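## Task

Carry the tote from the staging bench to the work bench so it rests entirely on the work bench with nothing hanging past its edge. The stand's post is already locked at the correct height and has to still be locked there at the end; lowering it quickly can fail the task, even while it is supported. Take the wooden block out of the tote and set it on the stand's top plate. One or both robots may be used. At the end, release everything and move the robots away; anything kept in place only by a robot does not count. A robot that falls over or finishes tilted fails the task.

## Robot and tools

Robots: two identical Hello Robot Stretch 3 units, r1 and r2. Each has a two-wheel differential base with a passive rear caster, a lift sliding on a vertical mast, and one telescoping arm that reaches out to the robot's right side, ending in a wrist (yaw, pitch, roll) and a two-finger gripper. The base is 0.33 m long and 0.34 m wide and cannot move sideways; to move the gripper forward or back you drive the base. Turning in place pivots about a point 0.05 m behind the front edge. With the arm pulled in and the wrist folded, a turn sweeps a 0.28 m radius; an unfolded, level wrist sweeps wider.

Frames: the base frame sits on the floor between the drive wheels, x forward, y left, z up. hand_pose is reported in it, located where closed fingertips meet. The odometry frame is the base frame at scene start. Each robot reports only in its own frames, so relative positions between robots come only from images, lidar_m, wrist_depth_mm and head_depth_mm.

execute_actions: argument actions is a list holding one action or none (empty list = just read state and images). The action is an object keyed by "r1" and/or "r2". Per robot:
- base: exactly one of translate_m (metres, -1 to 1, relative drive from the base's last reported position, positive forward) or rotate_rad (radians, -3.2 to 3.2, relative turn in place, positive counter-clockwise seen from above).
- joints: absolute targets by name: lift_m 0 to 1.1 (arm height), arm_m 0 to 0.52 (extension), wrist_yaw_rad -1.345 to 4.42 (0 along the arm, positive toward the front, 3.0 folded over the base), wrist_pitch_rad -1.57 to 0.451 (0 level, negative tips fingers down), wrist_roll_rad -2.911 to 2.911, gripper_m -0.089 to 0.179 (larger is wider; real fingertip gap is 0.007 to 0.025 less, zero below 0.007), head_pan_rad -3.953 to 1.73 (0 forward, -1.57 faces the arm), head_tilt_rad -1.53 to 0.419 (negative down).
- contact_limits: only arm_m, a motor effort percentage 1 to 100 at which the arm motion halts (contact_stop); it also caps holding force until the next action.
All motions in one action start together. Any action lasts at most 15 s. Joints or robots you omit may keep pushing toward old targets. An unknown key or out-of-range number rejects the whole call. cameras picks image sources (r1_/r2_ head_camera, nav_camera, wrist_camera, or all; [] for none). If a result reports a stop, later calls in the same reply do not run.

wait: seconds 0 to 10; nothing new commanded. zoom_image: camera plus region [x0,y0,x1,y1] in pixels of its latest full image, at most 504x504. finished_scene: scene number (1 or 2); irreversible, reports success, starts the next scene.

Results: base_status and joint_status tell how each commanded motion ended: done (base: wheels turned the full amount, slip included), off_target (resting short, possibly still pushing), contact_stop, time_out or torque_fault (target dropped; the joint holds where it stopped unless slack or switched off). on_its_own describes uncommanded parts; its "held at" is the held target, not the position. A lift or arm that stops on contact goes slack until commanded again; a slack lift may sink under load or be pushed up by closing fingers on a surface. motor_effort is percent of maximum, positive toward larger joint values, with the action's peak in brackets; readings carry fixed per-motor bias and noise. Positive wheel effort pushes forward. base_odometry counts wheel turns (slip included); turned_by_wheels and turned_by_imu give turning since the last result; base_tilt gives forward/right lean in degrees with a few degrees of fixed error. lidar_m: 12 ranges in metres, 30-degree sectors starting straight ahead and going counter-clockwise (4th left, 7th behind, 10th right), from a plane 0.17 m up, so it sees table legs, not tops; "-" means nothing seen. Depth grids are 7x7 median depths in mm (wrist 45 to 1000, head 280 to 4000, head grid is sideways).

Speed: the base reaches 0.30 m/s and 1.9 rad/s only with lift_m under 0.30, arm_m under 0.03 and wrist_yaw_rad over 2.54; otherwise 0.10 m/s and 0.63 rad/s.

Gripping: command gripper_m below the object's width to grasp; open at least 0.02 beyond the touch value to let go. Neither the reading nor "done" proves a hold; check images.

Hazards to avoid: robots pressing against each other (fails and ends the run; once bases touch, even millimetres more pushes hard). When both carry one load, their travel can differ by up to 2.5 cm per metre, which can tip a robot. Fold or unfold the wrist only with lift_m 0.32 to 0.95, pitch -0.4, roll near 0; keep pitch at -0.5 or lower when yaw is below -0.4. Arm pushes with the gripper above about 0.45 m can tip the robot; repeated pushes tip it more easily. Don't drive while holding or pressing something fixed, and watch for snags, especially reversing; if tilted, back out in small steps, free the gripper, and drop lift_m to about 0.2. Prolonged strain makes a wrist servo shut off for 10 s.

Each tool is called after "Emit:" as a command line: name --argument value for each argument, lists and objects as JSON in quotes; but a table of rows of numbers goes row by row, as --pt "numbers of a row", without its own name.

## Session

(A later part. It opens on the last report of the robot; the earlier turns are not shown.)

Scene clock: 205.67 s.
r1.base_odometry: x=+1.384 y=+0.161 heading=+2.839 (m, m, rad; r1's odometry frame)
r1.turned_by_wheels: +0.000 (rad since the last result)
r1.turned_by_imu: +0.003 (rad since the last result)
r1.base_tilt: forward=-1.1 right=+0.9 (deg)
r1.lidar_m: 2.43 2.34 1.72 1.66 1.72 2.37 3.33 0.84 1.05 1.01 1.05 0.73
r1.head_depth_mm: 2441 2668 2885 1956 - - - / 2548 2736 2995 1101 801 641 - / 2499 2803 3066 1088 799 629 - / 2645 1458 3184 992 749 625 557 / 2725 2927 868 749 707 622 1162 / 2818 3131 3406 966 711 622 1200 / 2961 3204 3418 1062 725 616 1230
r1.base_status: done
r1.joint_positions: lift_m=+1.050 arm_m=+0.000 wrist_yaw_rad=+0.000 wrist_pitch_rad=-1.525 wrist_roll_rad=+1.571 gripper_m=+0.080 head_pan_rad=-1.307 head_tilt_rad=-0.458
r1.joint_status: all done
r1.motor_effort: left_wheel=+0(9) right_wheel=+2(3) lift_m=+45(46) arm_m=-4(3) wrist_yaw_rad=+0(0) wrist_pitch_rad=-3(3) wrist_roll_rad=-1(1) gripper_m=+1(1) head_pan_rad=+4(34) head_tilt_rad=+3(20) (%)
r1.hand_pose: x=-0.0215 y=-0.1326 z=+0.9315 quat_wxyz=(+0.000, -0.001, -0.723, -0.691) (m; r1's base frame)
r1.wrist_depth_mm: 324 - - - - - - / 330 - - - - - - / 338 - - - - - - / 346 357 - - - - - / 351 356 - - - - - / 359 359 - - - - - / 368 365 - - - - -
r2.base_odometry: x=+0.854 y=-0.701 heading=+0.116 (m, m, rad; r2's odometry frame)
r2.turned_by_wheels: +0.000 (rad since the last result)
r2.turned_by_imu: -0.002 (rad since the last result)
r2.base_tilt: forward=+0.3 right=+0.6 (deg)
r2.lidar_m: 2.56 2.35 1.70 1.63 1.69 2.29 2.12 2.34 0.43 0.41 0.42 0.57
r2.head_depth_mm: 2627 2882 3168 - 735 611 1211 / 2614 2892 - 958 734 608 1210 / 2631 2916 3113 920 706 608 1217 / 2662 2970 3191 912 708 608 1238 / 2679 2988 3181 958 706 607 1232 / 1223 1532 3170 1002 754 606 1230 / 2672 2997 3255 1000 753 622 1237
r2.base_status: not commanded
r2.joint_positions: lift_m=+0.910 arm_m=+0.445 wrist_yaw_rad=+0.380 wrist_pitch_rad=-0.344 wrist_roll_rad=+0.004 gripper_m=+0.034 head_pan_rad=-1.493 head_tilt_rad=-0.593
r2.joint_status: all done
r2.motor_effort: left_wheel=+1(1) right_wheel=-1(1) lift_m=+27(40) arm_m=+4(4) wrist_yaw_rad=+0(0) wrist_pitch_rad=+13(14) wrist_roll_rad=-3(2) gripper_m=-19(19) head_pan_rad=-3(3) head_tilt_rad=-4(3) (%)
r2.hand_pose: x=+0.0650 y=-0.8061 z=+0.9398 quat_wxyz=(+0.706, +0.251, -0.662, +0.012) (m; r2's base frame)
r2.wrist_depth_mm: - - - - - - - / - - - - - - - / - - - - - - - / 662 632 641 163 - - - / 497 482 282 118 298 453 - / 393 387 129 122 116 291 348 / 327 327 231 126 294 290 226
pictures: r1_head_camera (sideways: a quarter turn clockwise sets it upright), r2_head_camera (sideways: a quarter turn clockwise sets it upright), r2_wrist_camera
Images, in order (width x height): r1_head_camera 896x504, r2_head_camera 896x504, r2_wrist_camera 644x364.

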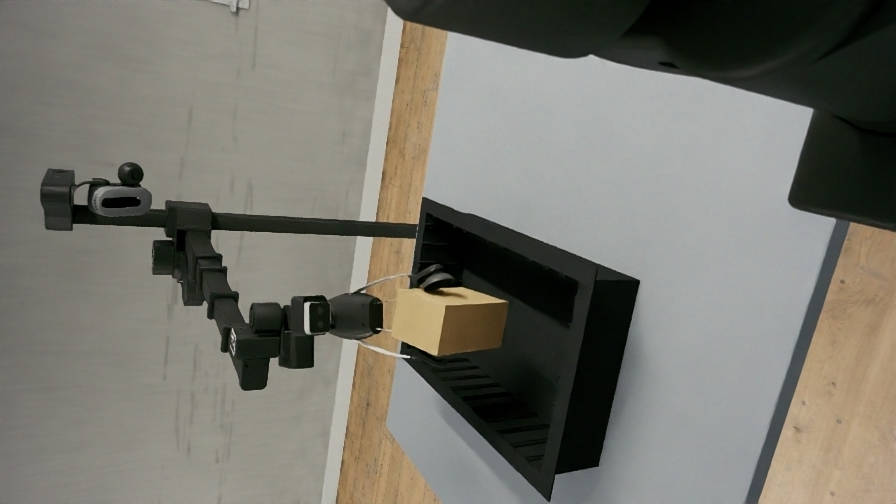

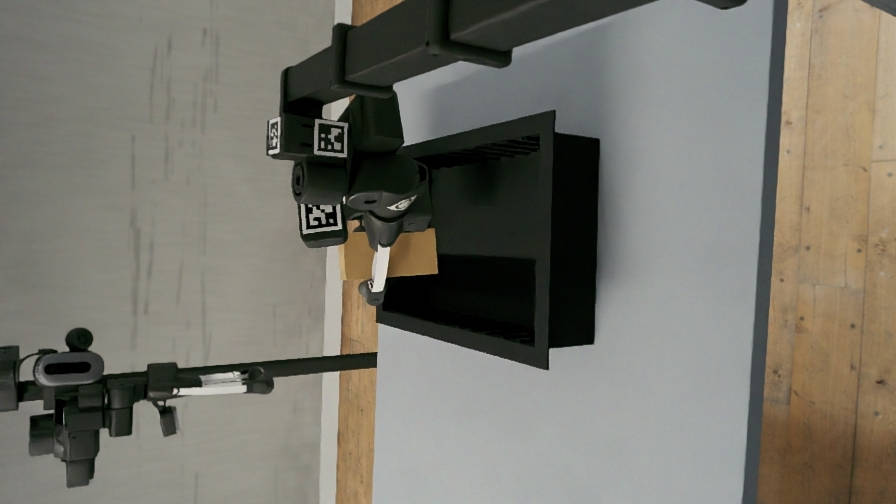

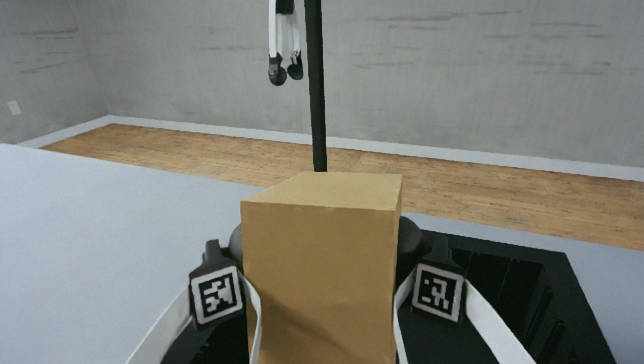

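Emit:
execute_actions --actions '[{"r2":{"joints":{"wrist_pitch_rad":-0.02}}}]' --cameras '["r2_wrist_camera"]'

Emit:
execute_actions --actions '[{"r2":{"base":{"translate_m":0.45},"joints":{"arm_m":0.2}},"r1":{"base":{"translate_m":-0.5},"joints":{"head_pan_rad":-1.1,"head_tilt_rad":-0.4}}}]' --cameras '[]'

Emit:
execute_actions --actions '[{"r2":{"joints":{"lift_m":0.77,"head_tilt_rad":-0.75}}}]' --cameras '["r2_wrist_camera","r2_head_camera","r1_head_camera"]'

Scene clock: 212.23 s.
r1.base_odometry: x=+1.384 y=+0.161 heading=+2.839 (m, m, rad; r1's odometry frame)
r1.turned_by_wheels: +0.000 (rad since the last result)
r1.turned_by_imu: +0.001 (rad since the last result)
r1.base_tilt: forward=-1.1 right=+0.9 (deg)
r1.lidar_m: 2.43 2.34 1.72 1.66 1.73 2.38 3.32 0.84 1.05 1.01 1.05 0.73
r1.head_depth_mm: 2454 2668 2841 1950 - - - / 2475 2731 3000 1102 802 639 - / 2532 2780 3069 1085 794 628 - / 2655 1440 3229 996 752 626 558 / 2714 2897 814 695 706 622 1156 / 2829 3115 3330 960 709 619 1199 / 2883 3239 3430 1058 729 618 1226
r1.base_status: not commanded
r1.joint_positions: lift_m=+1.050 arm_m=+0.000 wrist_yaw_rad=+0.000 wrist_pitch_rad=-1.525 wrist_roll_rad=+1.571 gripper_m=+0.080 head_pan_rad=-1.307 head_tilt_rad=-0.458
r1.joint_status: not commanded
r1.motor_effort: left_wheel=-1(1) right_wheel=+2(2) lift_m=+46(45) arm_m=-4(3) wrist_yaw_rad=+1(1) wrist_pitch_rad=-3(3) wrist_roll_rad=-1(1) gripper_m=+1(1) head_pan_rad=+5(5) head_tilt_rad=+3(3) (%)
r1.hand_pose: x=-0.0215 y=-0.1326 z=+0.9315 quat_wxyz=(+0.000, -0.001, -0.723, -0.691) (m; r1's base frame)
r1.wrist_depth_mm: 323 - - - - - - / 332 - - - - - - / 339 - - - - - - / 348 356 - - - - - / 353 355 - - - - - / 360 358 - - - - - / 369 368 - - - - -
r2.base_odometry: x=+0.854 y=-0.701 heading=+0.116 (m, m, rad; r2's odometry frame)
r2.turned_by_wheels: +0.000 (rad since the last result)
r2.turned_by_imu: -0.001 (rad since the last result)
r2.base_tilt: forward=+0.3 right=+0.5 (deg)
r2.lidar_m: 2.57 2.34 1.70 1.63 1.69 2.29 2.13 2.33 0.43 0.41 0.42 0.57
r2.head_depth_mm: 2653 2875 3174 - 737 609 1207 / 2648 2923 - 966 734 610 1207 / 2648 2911 - 924 708 609 1208 / 2679 2946 819 998 708 608 1238 / 2654 2961 3226 955 706 607 1230 / 1227 1541 3208 996 753 606 1225 / 2651 3028 3251 998 756 623 1227
r2.base_status: not commanded
r2.joint_positions: lift_m=+0.910 arm_m=+0.445 wrist_yaw_rad=+0.380 wrist_pitch_rad=-0.069 wrist_roll_rad=+0.004 gripper_m=+0.034 head_pan_rad=-1.493 head_tilt_rad=-0.593
r2.joint_status: all done
r2.motor_effort: left_wheel=+1(1) right_wheel=-1(1) lift_m=+28(27) arm_m=+3(3) wrist_yaw_rad=+0(0) wrist_pitch_rad=+14(15) wrist_roll_rad=-2(2) gripper_m=-19(19) head_pan_rad=-3(3) head_tilt_rad=-3(4) (%)
r2.hand_pose: x=+0.0729 y=-0.8255 z=+1.0072 quat_wxyz=(+0.698, +0.158, -0.690, +0.109) (m; r2's base frame)
r2.wrist_depth_mm: - - - 875 - - - / - - - - - - - / - - - - - - - / - - - 164 - - - / - - - 118 - - - / 626 623 130 122 115 - - / 475 474 443 126 303 - -
pictures: r2_wrist_camera
Images, in order (width x height): r2_wrist_camera 644x364.

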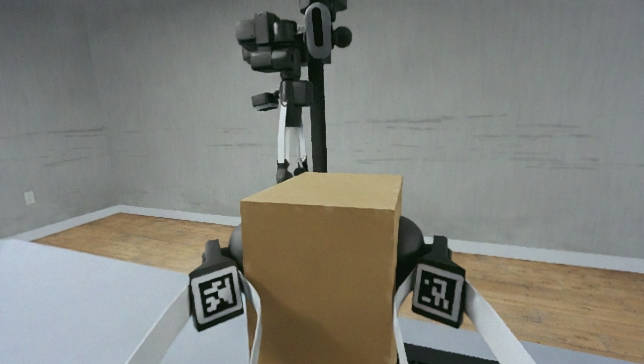

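Scene clock: 218.20 s.
r1.base_odometry: x=+1.861 y=+0.012 heading=+2.839 (m, m, rad; r1's odometry frame)
r1.turned_by_wheels: +0.000 (rad since the last result)
r1.turned_by_imu: +0.003 (rad since the last result)
r1.base_tilt: forward=-1.1 right=+1.0 (deg)
r1.lidar_m: 2.91 2.34 1.72 1.67 1.73 2.39 2.84 1.86 0.44 1.01 1.05 1.18
r1.head_depth_mm: 2471 2644 2861 2926 859 660 539 / 2581 1441 2980 1693 854 659 538 / 2771 2922 1050 1076 850 656 534 / 2869 3127 3443 1193 848 654 563 / 3069 3330 3570 1186 843 650 1180 / 3186 3548 3780 1088 835 647 1237 / 3399 3750 - 1156 830 687 1255
r1.base_status: done
r1.joint_positions: lift_m=+1.050 arm_m=+0.000 wrist_yaw_rad=+0.000 wrist_pitch_rad=-1.525 wrist_roll_rad=+1.571 gripper_m=+0.080 head_pan_rad=-1.107 head_tilt_rad=-0.409
r1.joint_status: all done
r1.motor_effort: left_wheel=-1(7) right_wheel=+2(3) lift_m=+45(46) arm_m=-4(4) wrist_yaw_rad=+0(0) wrist_pitch_rad=-3(3) wrist_roll_rad=-1(1) gripper_m=+0(0) head_pan_rad=+5(30) head_tilt_rad=+4(8) (%)
r1.hand_pose: x=-0.0215 y=-0.1326 z=+0.9315 quat_wxyz=(+0.000, -0.001, -0.723, -0.691) (m; r1's base frame)
r1.wrist_depth_mm: 325 470 - - - - - / 332 - - - - - - / 336 350 - - - - - / 346 348 - - - - - / 353 353 - - - - - / 358 359 - - - - - / 368 365 - - - - -
r2.base_odometry: x=+1.301 y=-0.650 heading=+0.116 (m, m, rad; r2's odometry frame)
r2.turned_by_wheels: +0.000 (rad since the last result)
r2.turned_by_imu: -0.003 (rad since the last result)
r2.base_tilt: forward=+0.2 right=+0.5 (deg)
r2.lidar_m: 2.13 2.36 1.70 1.64 1.69 2.29 2.56 0.58 0.42 0.40 0.42 0.56
r2.head_depth_mm: 2589 2872 3171 - 711 611 1213 / 2671 2884 3192 - 710 609 1206 / 2675 2957 3172 - 689 608 1203 / 2670 2955 3211 - 733 607 1205 / 2694 2955 3177 883 757 606 1235 / 1249 2826 3199 1001 755 606 1228 / 2597 2977 3216 995 754 605 1227
r2.base_status: done
r2.joint_positions: lift_m=+0.910 arm_m=+0.200 wrist_yaw_rad=+0.380 wrist_pitch_rad=-0.068 wrist_roll_rad=+0.004 gripper_m=+0.034 head_pan_rad=-1.493 head_tilt_rad=-0.593
r2.joint_status: all done
r2.motor_effort: left_wheel=+0(4) right_wheel=-1(3) lift_m=+28(28) arm_m=-6(7) wrist_yaw_rad=+0(0) wrist_pitch_rad=+14(14) wrist_roll_rad=-2(2) gripper_m=-19(19) head_pan_rad=-3(3) head_tilt_rad=-4(3) (%)
r2.hand_pose: x=+0.0729 y=-0.5812 z=+1.0074 quat_wxyz=(+0.697, +0.158, -0.690, +0.109) (m; r2's base frame)
r2.wrist_depth_mm: - - - - - - - / - - - - - - - / - - - - - - - / - - - 166 - - - / - - 448 118 - - - / - 621 129 122 115 578 555 / 480 476 447 126 420 437 437
pictures: none
No camera images: the call's "cameras" was empty. Leave "cameras" out to get every camera's image.

Scene clock: 220.30 s.
r1.base_odometry: x=+1.861 y=+0.012 heading=+2.839 (m, m, rad; r1's odometry frame)
r1.turned_by_wheels: +0.000 (rad since the last result)
r1.turned_by_imu: +0.000 (rad since the last result)
r1.base_tilt: forward=-1.0 right=+0.9 (deg)
r1.lidar_m: 2.91 2.34 1.72 1.66 1.73 2.39 2.84 1.85 0.44 1.01 1.05 1.18
r1.head_depth_mm: 2490 2628 2871 2934 857 665 539 / 2611 2789 2931 1682 854 657 538 / 2728 2951 1511 978 850 657 534 / 2878 3056 3438 1191 844 653 563 / 3025 3312 3689 1188 840 652 1184 / 3169 3601 3892 1086 835 650 1237 / 3372 3780 - 1157 834 688 1265
r1.base_status: not commanded
r1.joint_positions: lift_m=+1.050 arm_m=+0.000 wrist_yaw_rad=+0.000 wrist_pitch_rad=-1.525 wrist_roll_rad=+1.571 gripper_m=+0.080 head_pan_rad=-1.107 head_tilt_rad=-0.409
r1.joint_status: not commanded
r1.motor_effort: left_wheel=-1(2) right_wheel=+2(2) lift_m=+45(46) arm_m=-5(4) wrist_yaw_rad=+0(0) wrist_pitch_rad=-3(3) wrist_roll_rad=+0(1) gripper_m=+1(1) head_pan_rad=+5(4) head_tilt_rad=+3(5) (%)
r1.hand_pose: x=-0.0215 y=-0.1326 z=+0.9315 quat_wxyz=(+0.000, -0.001, -0.723, -0.691) (m; r1's base frame)
r1.wrist_depth_mm: 325 472 - - - - - / 332 - - - - - - / 338 350 - - - - - / 346 349 - - - - - / 352 351 - - - - - / 358 358 - - - - - / 369 364 - - - - -
r2.base_odometry: x=+1.301 y=-0.650 heading=+0.116 (m, m, rad; r2's odometry frame)
r2.turned_by_wheels: +0.000 (rad since the last result)
r2.turned_by_imu: +0.000 (rad since the last result)
r2.base_tilt: forward=+0.4 right=+0.4 (deg)
r2.lidar_m: 2.13 2.36 1.70 1.64 1.70 2.30 2.56 0.58 0.42 0.40 0.42 0.56
r2.head_depth_mm: 2655 3026 1027 817 698 - - / 2667 3063 1077 847 - 1283 1112 / 2675 3066 1070 841 - 1285 1116 / 2673 3019 1067 661 637 1312 1110 / 2703 3076 1058 770 654 1308 1093 / 2629 3043 1067 810 652 1324 1106 / 2759 3089 1059 807 653 1309 1118
r2.base_status: not commanded
r2.joint_positions: lift_m=+0.770 arm_m=+0.200 wrist_yaw_rad=+0.380 wrist_pitch_rad=-0.067 wrist_roll_rad=+0.004 gripper_m=+0.034 head_pan_rad=-1.493 head_tilt_rad=-0.740
r2.joint_status: all done
r2.motor_effort: left_wheel=+1(1) right_wheel=-1(1) lift_m=+28(28) arm_m=-6(5) wrist_yaw_rad=+0(0) wrist_pitch_rad=+13(14) wrist_roll_rad=-2(2) gripper_m=-19(19) head_pan_rad=-3(3) head_tilt_rad=-5(19) (%)
r2.hand_pose: x=+0.0729 y=-0.5812 z=+0.8677 quat_wxyz=(+0.697, +0.157, -0.691, +0.110) (m; r2's base frame)
r2.wrist_depth_mm: - - - - - - - / - - - - - - - / - - - - - - - / - - - 165 - - - / 527 504 275 118 391 455 434 / 358 350 130 122 115 319 311 / 266 265 248 126 235 244 242
pictures: r1_head_camera (sideways: a quarter turn clockwise sets it upright), r2_head_camera (sideways: a quarter turn clockwise sets it upright), r2_wrist_camera
Images, in order (width x height): r1_head_camera 896x504, r2_head_camera 896x504, r2_wrist_camera 644x364.

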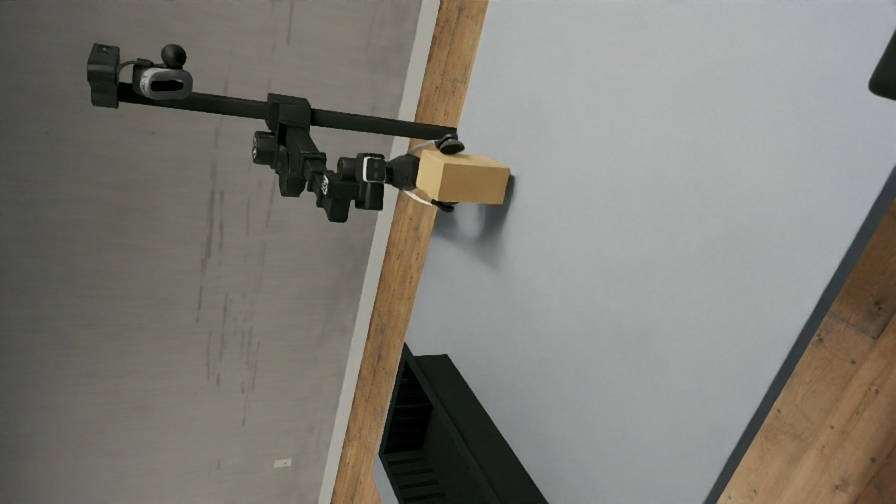

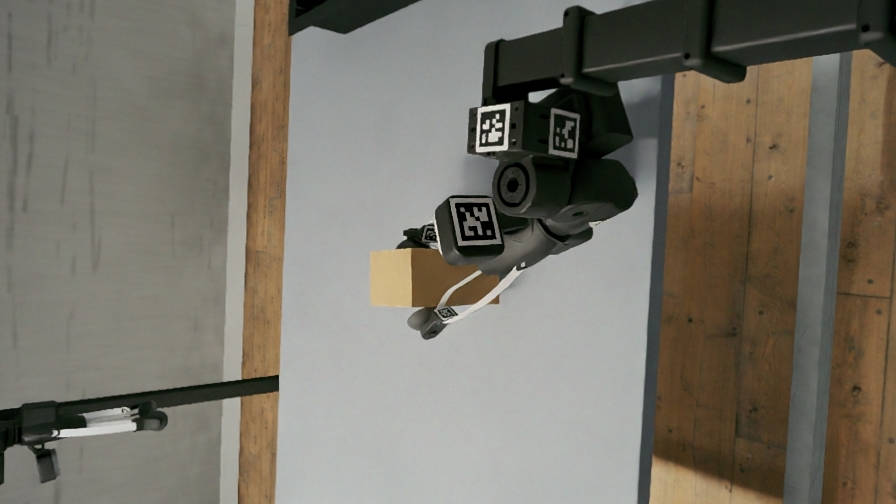

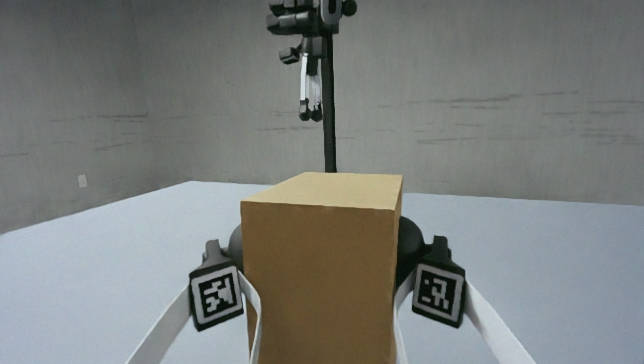

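Emit:
execute_actions --actions '[{"r2":{"joints":{"lift_m":0.757}}}]' --cameras '[]'

Emit:
execute_actions --actions '[{"r2":{"joints":{"lift_m":0.748}}}]' --cameras '["r2_wrist_camera","r1_head_camera"]'

Scene clock: 224.57 s.
r1.base_odometry: x=+1.861 y=+0.012 heading=+2.839 (m, m, rad; r1's odometry frame)
r1.turned_by_wheels: +0.000 (rad since the last result)
r1.turned_by_imu: +0.001 (rad since the last result)
r1.base_tilt: forward=-1.1 right=+1.0 (deg)
r1.lidar_m: 2.92 2.33 1.72 1.67 1.73 2.39 2.83 1.85 0.44 1.01 1.05 1.18
r1.head_depth_mm: 2488 2690 2920 2901 859 662 538 / 2578 2778 2981 1707 851 660 537 / 2750 2951 1512 984 848 656 534 / 2896 3104 3433 1187 844 655 562 / 3054 3319 3693 1176 840 650 1175 / 3187 3572 3838 1092 837 648 1234 / 3419 3733 - 1152 830 691 1272
r1.base_status: not commanded
r1.joint_positions: lift_m=+1.050 arm_m=+0.000 wrist_yaw_rad=+0.000 wrist_pitch_rad=-1.525 wrist_roll_rad=+1.571 gripper_m=+0.080 head_pan_rad=-1.107 head_tilt_rad=-0.409
r1.joint_status: not commanded
r1.motor_effort: left_wheel=+0(2) right_wheel=+2(2) lift_m=+45(46) arm_m=-4(3) wrist_yaw_rad=+1(0) wrist_pitch_rad=-3(3) wrist_roll_rad=+0(0) gripper_m=+1(0) head_pan_rad=+5(4) head_tilt_rad=+3(4) (%)
r1.hand_pose: x=-0.0215 y=-0.1326 z=+0.9315 quat_wxyz=(+0.000, -0.001, -0.723, -0.691) (m; r1's base frame)
r1.wrist_depth_mm: 324 470 - - - - - / 333 - - - - - - / 338 350 - - - - - / 345 349 - - - - - / 352 353 - - - - - / 361 359 - - - - - / 371 364 - - - - -
r2.base_odometry: x=+1.301 y=-0.650 heading=+0.116 (m, m, rad; r2's odometry frame)
r2.turned_by_wheels: +0.000 (rad since the last result)
r2.turned_by_imu: -0.001 (rad since the last result)
r2.base_tilt: forward=+0.3 right=+0.6 (deg)
r2.lidar_m: 2.13 2.37 1.71 1.64 1.70 2.30 2.56 0.58 0.42 0.40 0.42 0.56
r2.head_depth_mm: 2590 2966 1027 813 679 - - / 2654 3013 1075 843 - 1295 1115 / 2668 3029 1073 832 - 1286 1112 / 2700 3052 1064 684 623 1321 1113 / 2735 3063 1066 783 655 1319 1087 / 2585 3036 1058 811 654 1314 1115 / 2767 3121 1062 808 649 1313 1104
r2.base_status: not commanded
r2.joint_positions: lift_m=+0.757 arm_m=+0.200 wrist_yaw_rad=+0.380 wrist_pitch_rad=-0.067 wrist_roll_rad=+0.004 gripper_m=+0.034 head_pan_rad=-1.493 head_tilt_rad=-0.740
r2.joint_status: all done
r2.motor_effort: left_wheel=+1(1) right_wheel=-1(1) lift_m=+27(28) arm_m=-6(6) wrist_yaw_rad=+0(0) wrist_pitch_rad=+14(14) wrist_roll_rad=-2(2) gripper_m=-19(18) head_pan_rad=-3(3) head_tilt_rad=-5(6) (%)
r2.hand_pose: x=+0.0729 y=-0.5812 z=+0.8547 quat_wxyz=(+0.697, +0.157, -0.691, +0.110) (m; r2's base frame)
r2.wrist_depth_mm: - - - - - - - / - - - - - - - / - - - - - - - / - - 822 165 - - - / 491 468 258 118 363 417 402 / 329 323 129 122 116 296 288 / 247 245 230 126 215 227 224
pictures: none
No camera images: the call's "cameras" was empty. Leave "cameras" out to get every camera's image.

Scene clock: 225.27 s.
r1.base_odometry: x=+1.861 y=+0.012 heading=+2.839 (m, m, rad; r1's odometry frame)
r1.turned_by_wheels: +0.000 (rad since the last result)
r1.turned_by_imu: +0.000 (rad since the last result)
r1.base_tilt: forward=-1.1 right=+0.9 (deg)
r1.lidar_m: 2.92 2.34 1.72 1.66 1.73 2.39 2.84 1.86 0.44 1.01 1.05 1.18
r1.head_depth_mm: 2520 2680 2881 2956 860 662 539 / 2592 2784 2949 1698 854 659 536 / 2753 2928 1519 1070 846 655 535 / 2868 3171 3344 1198 843 653 561 / 3022 3311 3651 1179 839 651 1180 / 3256 3533 3818 1084 834 647 1241 / 3442 3730 - 1158 830 689 1266
r1.base_status: not commanded
r1.joint_positions: lift_m=+1.050 arm_m=+0.000 wrist_yaw_rad=+0.000 wrist_pitch_rad=-1.525 wrist_roll_rad=+1.571 gripper_m=+0.080 head_pan_rad=-1.107 head_tilt_rad=-0.409
r1.joint_status: not commanded
r1.motor_effort: left_wheel=-1(0) right_wheel=+2(2) lift_m=+45(46) arm_m=-4(4) wrist_yaw_rad=+1(0) wrist_pitch_rad=-3(3) wrist_roll_rad=+0(1) gripper_m=+1(1) head_pan_rad=+5(4) head_tilt_rad=+3(2) (%)
r1.hand_pose: x=-0.0215 y=-0.1326 z=+0.9315 quat_wxyz=(+0.000, -0.001, -0.723, -0.691) (m; r1's base frame)
r1.wrist_depth_mm: 326 467 - - - - - / 330 - - - - - - / 339 351 - - - - - / 345 350 - - - - - / 352 352 - - - - - / 361 355 - - - - - / 369 363 - - - - -
r2.base_odometry: x=+1.301 y=-0.650 heading=+0.116 (m, m, rad; r2's odometry frame)
r2.turned_by_wheels: +0.000 (rad since the last result)
r2.turned_by_imu: +0.000 (rad since the last result)
r2.base_tilt: forward=+0.3 right=+0.3 (deg)
r2.lidar_m: 2.13 2.37 1.71 1.64 1.70 2.30 2.56 0.58 0.42 0.40 0.42 0.56
r2.head_depth_mm: 2656 3004 1031 817 675 - - / 2638 3082 1076 814 - 1285 1118 / 2668 3065 1066 814 - 1294 1114 / 2684 3038 1066 687 620 1320 1108 / 2765 3044 1061 785 655 1316 1089 / 2596 3002 1061 808 653 1312 1107 / 2747 3130 1056 810 654 1305 1111
r2.base_status: not commanded
r2.joint_positions: lift_m=+0.748 arm_m=+0.200 wrist_yaw_rad=+0.380 wrist_pitch_rad=-0.060 wrist_roll_rad=+0.003 gripper_m=+0.034 head_pan_rad=-1.493 head_tilt_rad=-0.740
r2.joint_status: all done
r2.motor_effort: left_wheel=+0(0) right_wheel=-1(1) lift_m=+27(30) arm_m=-6(6) wrist_yaw_rad=+0(0) wrist_pitch_rad=+11(14) wrist_roll_rad=-2(2) gripper_m=-18(19) head_pan_rad=-3(3) head_tilt_rad=-4(6) (%)
r2.hand_pose: x=+0.0730 y=-0.5815 z=+0.8475 quat_wxyz=(+0.697, +0.155, -0.691, +0.112) (m; r2's base frame)
r2.wrist_depth_mm: - - - - - - - / - - - - - - - / - - - - - - - / - - 819 164 - - - / 473 457 253 118 349 403 385 / 315 309 129 122 115 286 278 / 236 235 219 127 208 219 214
pictures: r1_head_camera (sideways: a quarter turn clockwise sets it upright), r2_wrist_camera
Images, in order (width x height): r1_head_camera 896x504, r2_wrist_camera 644x364.

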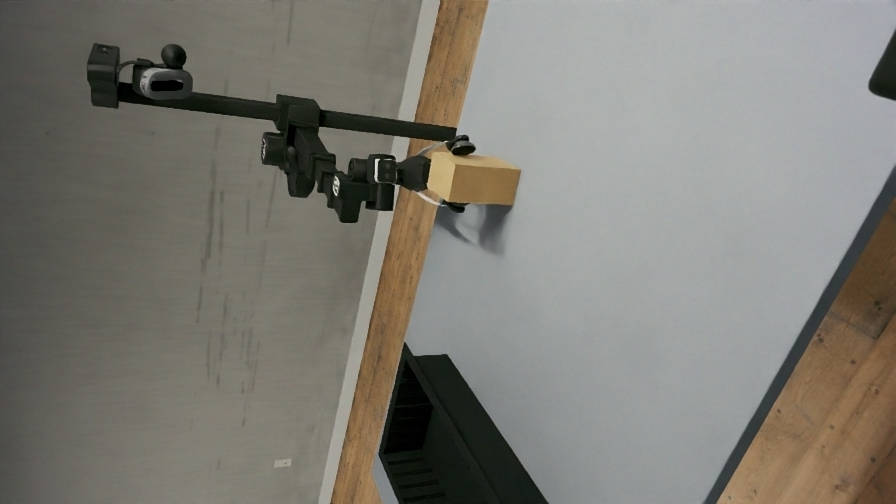

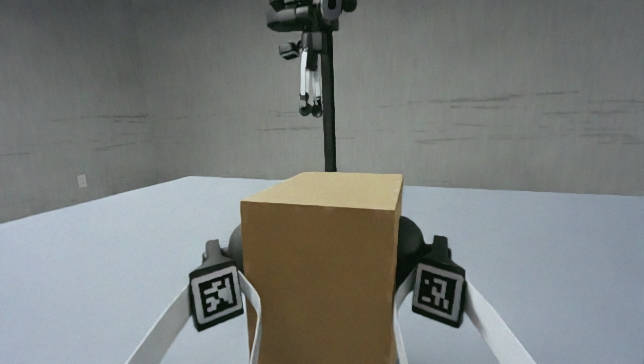

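Emit:
execute_actions --actions '[{"r2":{"joints":{"gripper_m":0.175,"lift_m":0.744}}}]' --cameras '["r2_wrist_camera"]'

Emit:
execute_actions --actions '[{"r2":{"base":{"translate_m":0.027},"joints":{"wrist_yaw_rad":0.26,"lift_m":0.735}}}]' --cameras '[]'

Emit:
execute_actions --actions '[{"r2":{"base":{"translate_m":0.027},"joints":{"wrist_yaw_rad":0.15,"lift_m":0.725,"arm_m":0.21}}}]' --cameras '["r2_wrist_camera","r2_head_camera"]'

Scene clock: 232.43 s.
r1.base_odometry: x=+1.861 y=+0.012 heading=+2.839 (m, m, rad; r1's odometry frame)
r1.turned_by_wheels: +0.000 (rad since the last result)
r1.turned_by_imu: +0.001 (rad since the last result)
r1.base_tilt: forward=-1.1 right=+1.0 (deg)
r1.lidar_m: 2.92 2.34 1.72 1.67 1.73 2.39 2.83 1.86 0.44 1.01 1.05 1.19
r1.head_depth_mm: 2493 2620 2894 2946 861 662 540 / 2555 2765 2928 1632 855 659 537 / 2738 2954 1516 1081 849 654 535 / 2935 3141 3366 1201 845 652 562 / 3034 3259 3629 1179 841 652 1178 / 3254 3571 3883 1094 837 646 1235 / 3379 3811 - 1153 830 692 1272
r1.base_status: not commanded
r1.joint_positions: lift_m=+1.050 arm_m=+0.000 wrist_yaw_rad=+0.000 wrist_pitch_rad=-1.525 wrist_roll_rad=+1.571 gripper_m=+0.080 head_pan_rad=-1.107 head_tilt_rad=-0.409
r1.joint_status: not commanded
r1.motor_effort: left_wheel=-1(1) right_wheel=+2(2) lift_m=+45(46) arm_m=-4(4) wrist_yaw_rad=+1(1) wrist_pitch_rad=-3(3) wrist_roll_rad=-1(1) gripper_m=+1(1) head_pan_rad=+5(5) head_tilt_rad=+4(3) (%)
r1.hand_pose: x=-0.0215 y=-0.1326 z=+0.9315 quat_wxyz=(+0.000, -0.001, -0.723, -0.691) (m; r1's base frame)
r1.wrist_depth_mm: 327 469 - - - - - / 331 - - - - - - / 338 350 - - - - - / 345 348 - - - - - / 353 352 - - - - - / 358 357 - - - - - / 367 366 - - - - -
r2.base_odometry: x=+1.301 y=-0.650 heading=+0.116 (m, m, rad; r2's odometry frame)
r2.turned_by_wheels: +0.000 (rad since the last result)
r2.turned_by_imu: -0.001 (rad since the last result)
r2.base_tilt: forward=+0.2 right=+0.5 (deg)
r2.lidar_m: 2.14 2.35 1.71 1.64 1.70 2.29 2.56 0.58 0.42 0.40 0.42 0.56
r2.head_depth_mm: 2648 2988 1027 816 676 - - / 2695 3041 1075 813 - 1299 1113 / 2691 3058 1066 813 - 1290 1112 / 2690 3085 1061 698 623 1316 1115 / 2669 3094 1069 792 655 1305 1084 / 2583 3031 1065 807 652 1312 1112 / 2706 3129 1067 809 652 1314 1111
r2.base_status: not commanded
r2.joint_positions: lift_m=+0.744 arm_m=+0.200 wrist_yaw_rad=+0.380 wrist_pitch_rad=-0.042 wrist_roll_rad=-0.001 gripper_m=+0.175 head_pan_rad=-1.493 head_tilt_rad=-0.740
r2.joint_status: all done
r2.motor_effort: left_wheel=+1(1) right_wheel=-1(1) lift_m=+25(26) arm_m=-5(6) wrist_yaw_rad=+0(0) wrist_pitch_rad=+6(11) wrist_roll_rad=+0(2) gripper_m=+0(83) head_pan_rad=-3(3) head_tilt_rad=-5(4) (%)
r2.hand_pose: x=+0.0733 y=-0.5821 z=+0.8482 quat_wxyz=(+0.698, +0.148, -0.691, +0.119) (m; r2's base frame)
r2.wrist_depth_mm: - - - - - - - / - - - - - - - / - - - - - - - / - - - 180 - - - / 487 498 383 118 395 458 403 / 346 324 275 123 281 294 285 / - 226 223 127 215 221 209
pictures: r2_wrist_camera
Images, in order (width x height): r2_wrist_camera 644x364.

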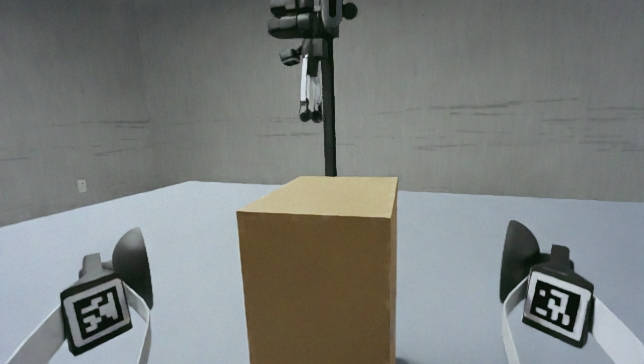

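Scene clock: 233.57 s.
r1.base_odometry: x=+1.861 y=+0.012 heading=+2.839 (m, m, rad; r1's odometry frame)
r1.turned_by_wheels: +0.000 (rad since the last result)
r1.turned_by_imu: +0.000 (rad since the last result)
r1.base_tilt: forward=-1.1 right=+0.9 (deg)
r1.lidar_m: 2.92 2.34 1.73 1.66 1.73 2.39 2.83 1.86 0.44 1.01 1.05 1.18
r1.head_depth_mm: 2460 2651 2836 2912 861 661 539 / 2589 2780 2851 1651 853 658 537 / 2729 2978 1516 1071 850 657 535 / 2906 3119 3397 1185 843 652 562 / 3084 3309 3578 1180 839 649 1182 / 3283 3493 3866 1091 836 646 1242 / 3429 3843 - 1151 832 687 1262
r1.base_status: not commanded
r1.joint_positions: lift_m=+1.050 arm_m=+0.000 wrist_yaw_rad=+0.000 wrist_pitch_rad=-1.525 wrist_roll_rad=+1.571 gripper_m=+0.080 head_pan_rad=-1.107 head_tilt_rad=-0.409
r1.joint_status: not commanded
r1.motor_effort: left_wheel=-1(1) right_wheel=+2(2) lift_m=+46(46) arm_m=-4(3) wrist_yaw_rad=+1(0) wrist_pitch_rad=-3(3) wrist_roll_rad=+0(1) gripper_m=+1(1) head_pan_rad=+5(4) head_tilt_rad=+4(3) (%)
r1.hand_pose: x=-0.0215 y=-0.1326 z=+0.9315 quat_wxyz=(+0.000, -0.001, -0.723, -0.691) (m; r1's base frame)
r1.wrist_depth_mm: 325 470 - - - - - / 332 - - - - - - / 338 351 - - - - - / 343 350 - - - - - / 352 354 - - - - - / 359 359 - - - - - / 369 365 - - - - -
r2.base_odometry: x=+1.328 y=-0.646 heading=+0.116 (m, m, rad; r2's odometry frame)
r2.turned_by_wheels: +0.000 (rad since the last result)
r2.turned_by_imu: +0.000 (rad since the last result)
r2.base_tilt: forward=+0.3 right=+0.3 (deg)
r2.lidar_m: 3.19 2.36 1.71 1.64 1.69 2.30 2.59 0.58 0.42 0.40 0.42 0.56
r2.head_depth_mm: 2649 3015 1073 818 678 - - / 2668 3006 1072 814 - 1320 1112 / 2711 3035 1062 842 - 1289 1115 / 2663 3034 1067 677 637 1320 1110 / 2743 3087 1063 837 654 1313 1112 / 2591 3021 1062 809 652 1317 1109 / 2740 3141 1061 806 654 1314 1109
r2.base_status: done
r2.joint_positions: lift_m=+0.735 arm_m=+0.200 wrist_yaw_rad=+0.263 wrist_pitch_rad=-0.041 wrist_roll_rad=-0.001 gripper_m=+0.175 head_pan_rad=-1.493 head_tilt_rad=-0.740
r2.joint_status: all done
r2.motor_effort: left_wheel=+1(5) right_wheel=-1(3) lift_m=+25(24) arm_m=-5(5) wrist_yaw_rad=-4(6) wrist_pitch_rad=+6(6) wrist_roll_rad=+0(0) gripper_m=+0(0) head_pan_rad=-3(3) head_tilt_rad=-5(5) (%)
r2.hand_pose: x=+0.0449 y=-0.5916 z=+0.8394 quat_wxyz=(+0.703, +0.107, -0.698, +0.078) (m; r2's base frame)
r2.wrist_depth_mm: - - - - - - - / - - - - - - - / - - - - - - - / - - - 133 650 - - / 462 467 115 109 367 428 387 / 324 305 259 113 260 275 267 / - 213 202 116 203 208 198
pictures: none
No camera images: the call's "cameras" was empty. Leave "cameras" out to get every camera's image.

Scene clock: 234.70 s.
r1.base_odometry: x=+1.861 y=+0.012 heading=+2.839 (m, m, rad; r1's odometry frame)
r1.turned_by_wheels: +0.000 (rad since the last result)
r1.turned_by_imu: +0.000 (rad since the last result)
r1.base_tilt: forward=-1.1 right=+1.0 (deg)
r1.lidar_m: 2.92 2.34 1.72 1.66 1.73 2.39 2.84 1.86 0.44 1.01 1.05 1.18
r1.head_depth_mm: 2471 2624 2875 2895 860 660 540 / 2620 2779 1559 1695 854 659 537 / 2744 2957 3124 1062 849 658 535 / 2902 3129 3410 1196 843 652 562 / 3010 3346 3655 1194 842 650 1180 / 3206 3538 3801 1088 836 648 1241 / 3494 3693 - 1155 830 690 1268
r1.base_status: not commanded
r1.joint_positions: lift_m=+1.050 arm_m=+0.000 wrist_yaw_rad=+0.000 wrist_pitch_rad=-1.525 wrist_roll_rad=+1.571 gripper_m=+0.080 head_pan_rad=-1.107 head_tilt_rad=-0.409
r1.joint_status: not commanded
r1.motor_effort: left_wheel=-1(1) right_wheel=+2(2) lift_m=+45(46) arm_m=-4(3) wrist_yaw_rad=+0(0) wrist_pitch_rad=-3(3) wrist_roll_rad=-1(1) gripper_m=+0(1) head_pan_rad=+4(4) head_tilt_rad=+5(3) (%)
r1.hand_pose: x=-0.0215 y=-0.1326 z=+0.9315 quat_wxyz=(+0.000, -0.001, -0.723, -0.691) (m; r1's base frame)
r1.wrist_depth_mm: 324 470 - - - - - / 330 - - - - - - / 337 350 - - - - - / 344 350 - - - - - / 352 350 - - - - - / 362 357 - - - - - / 368 366 - - - - -
r2.base_odometry: x=+1.355 y=-0.643 heading=+0.116 (m, m, rad; r2's odometry frame)
r2.turned_by_wheels: +0.000 (rad since the last result)
r2.turned_by_imu: +0.000 (rad since the last result)
r2.base_tilt: forward=+0.4 right=+0.6 (deg)
r2.lidar_m: 3.16 2.36 1.71 1.64 1.70 2.30 2.62 0.58 0.42 0.40 0.42 0.56
r2.head_depth_mm: 2640 2979 1069 815 675 - - / 2657 2997 1071 815 - 1311 1091 / 2664 2984 1065 827 - 1287 1112 / 2681 3100 1071 699 636 1314 1111 / 2710 3070 1063 812 652 1314 1112 / 2594 3041 1058 810 652 1319 1107 / 2722 3093 1059 807 652 1300 1107
r2.base_status: done
r2.joint_positions: lift_m=+0.725 arm_m=+0.210 wrist_yaw_rad=+0.153 wrist_pitch_rad=-0.041 wrist_roll_rad=-0.001 gripper_m=+0.175 head_pan_rad=-1.493 head_tilt_rad=-0.740
r2.joint_status: all done
r2.motor_effort: left_wheel=+1(5) right_wheel=-1(2) lift_m=+25(26) arm_m=+4(5) wrist_yaw_rad=-4(4) wrist_pitch_rad=+5(6) wrist_roll_rad=+0(0) gripper_m=+0(0) head_pan_rad=-3(3) head_tilt_rad=-5(4) (%)
r2.hand_pose: x=+0.0175 y=-0.6067 z=+0.8295 quat_wxyz=(+0.707, +0.069, -0.703, +0.039) (m; r2's base frame)
r2.wrist_depth_mm: - - 986 - - - - / - - - - - - - / - - - - - - - / - - 101 91 114 - - / 429 435 94 93 94 397 358 / 293 285 98 96 97 256 251 / - 198 102 99 100 193 184
pictures: r2_head_camera (sideways: a quarter turn clockwise sets it upright), r2_wrist_camera
Images, in order (width x height): r2_head_camera 896x504, r2_wrist_camera 644x364.

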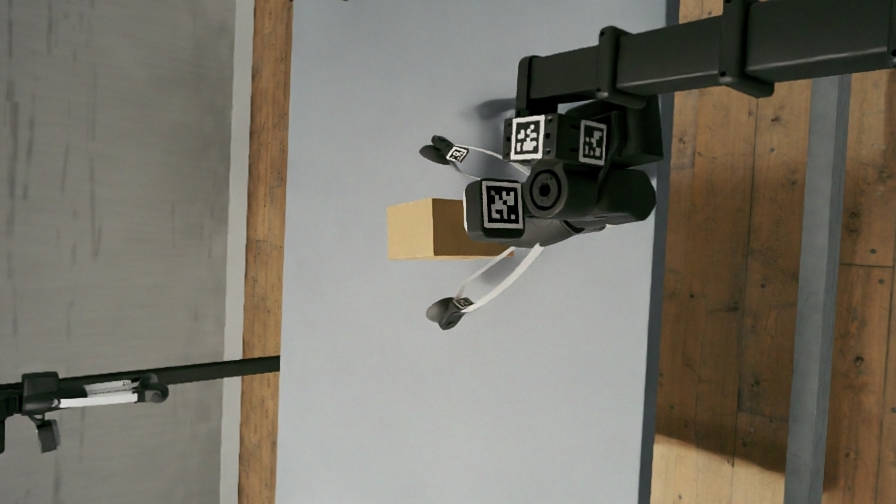

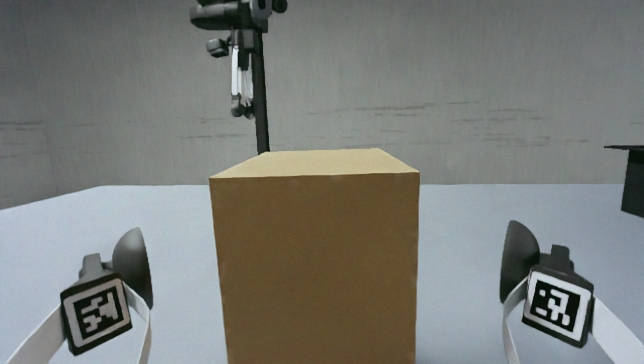

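Emit:
execute_actions --actions '[{"r2":{"joints":{"gripper_m":0.03}}}]' --cameras '["r2_head_camera"]'

Emit:
execute_actions --actions '[{"r2":{"joints":{"lift_m":0.76}}}]' --cameras '["r2_wrist_camera"]'

Emit:
execute_actions --actions '[{"r2":{"base":{"translate_m":1.0},"joints":{"lift_m":1.02,"arm_m":0.0,"wrist_pitch_rad":0.0,"head_pan_rad":-0.5,"head_tilt_rad":-0.4}}}]' --cameras '["r2_wrist_camera","r2_head_camera"]'

Scene clock: 239.77 s.
r1.base_odometry: x=+1.861 y=+0.012 heading=+2.839 (m, m, rad; r1's odometry frame)
r1.turned_by_wheels: +0.000 (rad since the last result)
r1.turned_by_imu: +0.001 (rad since the last result)
r1.base_tilt: forward=-1.1 right=+0.9 (deg)
r1.lidar_m: 2.92 2.33 1.73 1.67 1.73 2.39 2.84 1.86 0.44 1.01 1.05 1.19
r1.head_depth_mm: 2462 2631 2906 2913 857 666 539 / 2662 2768 1554 1644 859 657 538 / 2736 2913 3096 1050 850 655 534 / 2861 3116 3380 1199 847 652 563 / 3018 3350 3655 1182 838 651 1184 / 3280 3462 3869 1087 834 648 1246 / 3461 3826 - 1160 833 690 1256
r1.base_status: not commanded
r1.joint_positions: lift_m=+1.050 arm_m=+0.000 wrist_yaw_rad=+0.000 wrist_pitch_rad=-1.525 wrist_roll_rad=+1.571 gripper_m=+0.080 head_pan_rad=-1.107 head_tilt_rad=-0.409
r1.joint_status: not commanded
r1.motor_effort: left_wheel=-1(1) right_wheel=+2(2) lift_m=+46(46) arm_m=-4(4) wrist_yaw_rad=+0(1) wrist_pitch_rad=-3(3) wrist_roll_rad=+0(1) gripper_m=+0(1) head_pan_rad=+5(5) head_tilt_rad=+3(3) (%)
r1.hand_pose: x=-0.0215 y=-0.1326 z=+0.9315 quat_wxyz=(+0.000, -0.001, -0.723, -0.691) (m; r1's base frame)
r1.wrist_depth_mm: 326 474 - - - - - / 330 - - - - - - / 337 350 - - - - - / 344 349 - - - - - / 353 350 - - - - - / 359 357 - - - - - / 369 365 - - - - -
r2.base_odometry: x=+1.355 y=-0.643 heading=+0.116 (m, m, rad; r2's odometry frame)
r2.turned_by_wheels: +0.000 (rad since the last result)
r2.turned_by_imu: -0.001 (rad since the last result)
r2.base_tilt: forward=+0.3 right=+0.5 (deg)
r2.lidar_m: 3.16 2.36 1.71 1.64 1.69 2.31 2.62 0.58 0.42 0.40 0.42 0.56
r2.head_depth_mm: 2635 2993 1076 817 674 - - / 2682 3014 1076 815 - 1323 1097 / 2664 3029 1073 813 - 1295 1109 / 2695 3060 1066 697 646 1314 1118 / 2712 3073 1063 810 652 1320 1116 / 2587 3079 1060 811 651 1307 1112 / 2781 3117 1061 810 652 1313 1110
r2.base_status: not commanded
r2.joint_positions: lift_m=+0.725 arm_m=+0.210 wrist_yaw_rad=+0.153 wrist_pitch_rad=-0.041 wrist_roll_rad=-0.001 gripper_m=+0.032 head_pan_rad=-1.493 head_tilt_rad=-0.740
r2.joint_status: all done
r2.motor_effort: left_wheel=+1(1) right_wheel=-1(1) lift_m=+25(25) arm_m=+5(4) wrist_yaw_rad=-4(4) wrist_pitch_rad=+6(6) wrist_roll_rad=+0(0) gripper_m=-31(100) head_pan_rad=-3(3) head_tilt_rad=-4(5) (%)
r2.hand_pose: x=+0.0175 y=-0.6067 z=+0.8295 quat_wxyz=(+0.707, +0.069, -0.703, +0.039) (m; r2's base frame)
r2.wrist_depth_mm: - - 976 - - - - / - - - - - - - / - - - - - - - / - - 102 92 114 - - / 428 414 95 94 94 367 358 / 282 279 97 97 96 260 249 / 211 206 102 100 101 195 192
pictures: r2_head_camera (sideways: a quarter turn clockwise sets it upright)
Images, in order (width x height): r2_head_camera 896x504.

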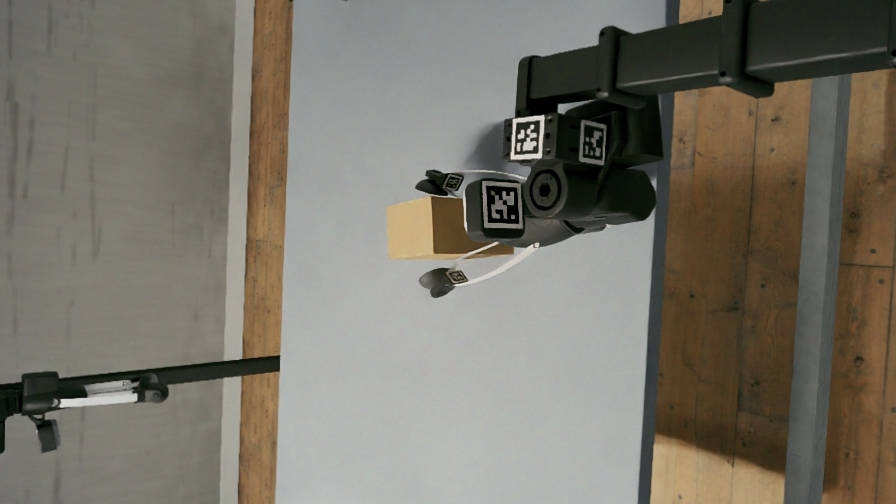

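Scene clock: 240.90 s.
r1.base_odometry: x=+1.861 y=+0.012 heading=+2.839 (m, m, rad; r1's odometry frame)
r1.turned_by_wheels: +0.000 (rad since the last result)
r1.turned_by_imu: +0.000 (rad since the last result)
r1.base_tilt: forward=-1.1 right=+1.0 (deg)
r1.lidar_m: 2.92 2.34 1.73 1.67 1.73 2.39 2.83 1.86 0.44 1.01 1.05 1.18
r1.head_depth_mm: 2462 2643 2919 2889 860 664 539 / 2620 2790 1527 1612 856 657 536 / 2761 2978 3072 1023 848 657 534 / 2934 3111 3434 1193 842 653 562 / 3049 3328 3633 1180 841 651 1186 / 3214 3512 3820 1090 836 647 1237 / 3426 3839 - 1149 829 690 1271
r1.base_status: not commanded
r1.joint_positions: lift_m=+1.050 arm_m=+0.000 wrist_yaw_rad=+0.000 wrist_pitch_rad=-1.525 wrist_roll_rad=+1.571 gripper_m=+0.080 head_pan_rad=-1.107 head_tilt_rad=-0.409
r1.joint_status: not commanded
r1.motor_effort: left_wheel=-1(1) right_wheel=+2(2) lift_m=+45(46) arm_m=-3(4) wrist_yaw_rad=+0(0) wrist_pitch_rad=-3(3) wrist_roll_rad=-1(1) gripper_m=+0(0) head_pan_rad=+5(5) head_tilt_rad=+2(4) (%)
r1.hand_pose: x=-0.0215 y=-0.1326 z=+0.9315 quat_wxyz=(+0.000, -0.001, -0.723, -0.691) (m; r1's base frame)
r1.wrist_depth_mm: 324 469 - - - - - / 331 - - - - - - / 339 352 - - - - - / 345 350 - - - - - / 354 353 - - - - - / 361 356 - - - - - / 369 365 - - - - -
r2.base_odometry: x=+1.355 y=-0.643 heading=+0.116 (m, m, rad; r2's odometry frame)
r2.turned_by_wheels: +0.000 (rad since the last result)
r2.turned_by_imu: +0.000 (rad since the last result)
r2.base_tilt: forward=+0.4 right=+0.5 (deg)
r2.lidar_m: 3.17 2.35 1.71 1.64 1.70 2.30 2.61 0.58 0.42 0.40 0.42 0.56
r2.head_depth_mm: 2652 3014 1071 813 687 - - / 2668 3048 1072 845 - 1291 1110 / 2702 3016 1076 845 - 1294 1110 / 2684 3096 1068 718 637 1309 1118 / 2746 3080 1063 810 654 1322 1112 / 2602 3042 1060 808 653 1311 1109 / 2703 3145 1057 810 651 1314 1112
r2.base_status: not commanded
r2.joint_positions: lift_m=+0.760 arm_m=+0.210 wrist_yaw_rad=+0.153 wrist_pitch_rad=-0.053 wrist_roll_rad=-0.001 gripper_m=+0.038 head_pan_rad=-1.493 head_tilt_rad=-0.740
r2.joint_status: all done
r2.on_its_own: gripper_m is held at +0.037, not at your +0.030, by its stall guard, which is still easing
r2.motor_effort: left_wheel=+1(1) right_wheel=-1(1) lift_m=+48(50) arm_m=+4(5) wrist_yaw_rad=-4(3) wrist_pitch_rad=+9(10) wrist_roll_rad=+0(1) gripper_m=-27(31) head_pan_rad=-3(3) head_tilt_rad=-5(5) (%)
r2.hand_pose: x=+0.0174 y=-0.6063 z=+0.8606 quat_wxyz=(+0.707, +0.073, -0.703, +0.035) (m; r2's base frame)
r2.wrist_depth_mm: - - 988 - - - - / - - - - - - - / - - - - - - - / - - - 118 - - - / 516 490 114 112 113 445 431 / 341 339 106 106 105 316 307 / 258 252 103 101 101 237 236
pictures: r2_wrist_camera
Images, in order (width x height): r2_wrist_camera 644x364.

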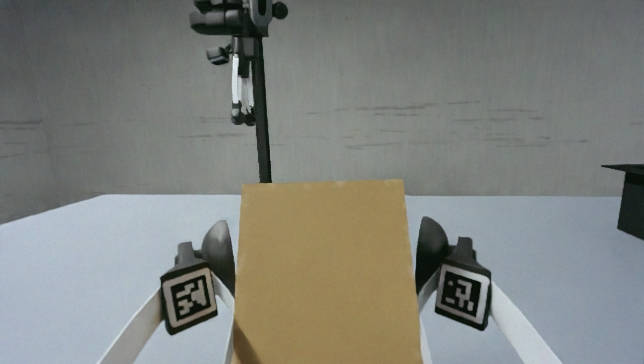

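Scene clock: 251.97 s.
r1.base_odometry: x=+1.861 y=+0.012 heading=+2.839 (m, m, rad; r1's odometry frame)
r1.turned_by_wheels: +0.000 (rad since the last result)
r1.turned_by_imu: +0.002 (rad since the last result)
r1.base_tilt: forward=-1.0 right=+0.9 (deg)
r1.lidar_m: 2.92 2.34 1.72 1.66 1.73 2.39 2.84 1.87 0.44 1.01 1.05 1.18
r1.head_depth_mm: 2494 2623 2907 2942 860 663 538 / 2638 2781 3012 2889 855 663 537 / 2719 2957 3155 1201 851 656 536 / 2866 3126 3453 1190 842 654 562 / 3048 3363 3668 1188 840 652 1182 / 3258 3501 3838 1091 833 647 1232 / 3419 3715 - 1158 829 689 1264
r1.base_status: not commanded
r1.joint_positions: lift_m=+1.050 arm_m=+0.000 wrist_yaw_rad=+0.000 wrist_pitch_rad=-1.525 wrist_roll_rad=+1.571 gripper_m=+0.080 head_pan_rad=-1.107 head_tilt_rad=-0.409
r1.joint_status: not commanded
r1.motor_effort: left_wheel=+0(1) right_wheel=+2(2) lift_m=+46(46) arm_m=-5(4) wrist_yaw_rad=+0(0) wrist_pitch_rad=-3(3) wrist_roll_rad=+0(0) gripper_m=+1(1) head_pan_rad=+4(4) head_tilt_rad=+4(4) (%)
r1.hand_pose: x=-0.0215 y=-0.1326 z=+0.9315 quat_wxyz=(+0.000, -0.001, -0.723, -0.691) (m; r1's base frame)
r1.wrist_depth_mm: 325 469 - - - - - / 330 - - - - - - / 337 350 - - - - - / 346 350 - - - - - / 353 351 - - - - - / 361 357 - - - - - / 367 365 - - - - -
r2.base_odometry: x=+2.348 y=-0.528 heading=+0.116 (m, m, rad; r2's odometry frame)
r2.turned_by_wheels: +0.000 (rad since the last result)
r2.turned_by_imu: -0.005 (rad since the last result)
r2.base_tilt: forward=+0.3 right=+0.5 (deg)
r2.lidar_m: 2.17 2.24 1.73 1.65 1.71 2.32 1.62 0.54 0.54 3.11 3.15 1.14
r2.head_depth_mm: 2604 2862 3119 3418 2348 1758 1395 / 2428 2649 2883 3124 2352 1748 1390 / 2309 2443 2669 2937 2362 1764 1392 / 2177 2313 2465 2658 2235 1617 1387 / 2041 2160 2321 2546 2355 1749 1391 / 1920 2032 2190 2347 2352 1738 1391 / 1826 1923 2089 2212 2270 1743 1380
r2.base_status: done
r2.joint_positions: lift_m=+1.020 arm_m=+0.000 wrist_yaw_rad=+0.151 wrist_pitch_rad=-0.042 wrist_roll_rad=-0.001 gripper_m=+0.038 head_pan_rad=-0.507 head_tilt_rad=-0.408
r2.joint_status: all done
r2.on_its_own: gripper_m is held at +0.037, not at your +0.030, by its stall guard, which is not easing now
r2.motor_effort: left_wheel=+1(5) right_wheel=-1(4) lift_m=+48(51) arm_m=-5(8) wrist_yaw_rad=-1(4) wrist_pitch_rad=+12(13) wrist_roll_rad=+0(0) gripper_m=-13(27) head_pan_rad=+3(43) head_tilt_rad=+4(27) (%)
r2.hand_pose: x=+0.0170 y=-0.3974 z=+1.1234 quat_wxyz=(+0.707, +0.069, -0.703, +0.038) (m; r2's base frame)
r2.wrist_depth_mm: - - - - - - - / - - - - - - - / - - - - - - - / - - - - - - - / - - - - - - - / - - - 142 144 - 810 / - - - 135 - 845 625
pictures: r2_head_camera (sideways: a quarter turn clockwise sets it upright), r2_wrist_camera
Images, in order (width x height): r2_head_camera 896x504, r2_wrist_camera 644x364.

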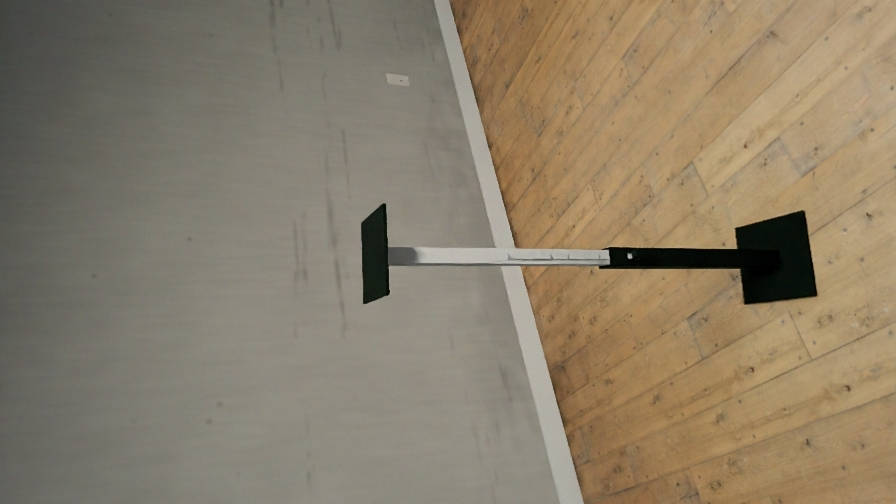

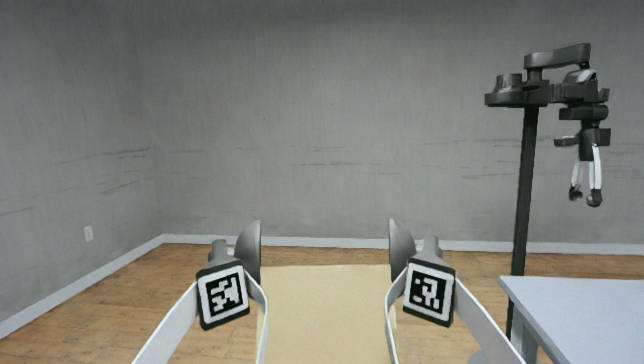

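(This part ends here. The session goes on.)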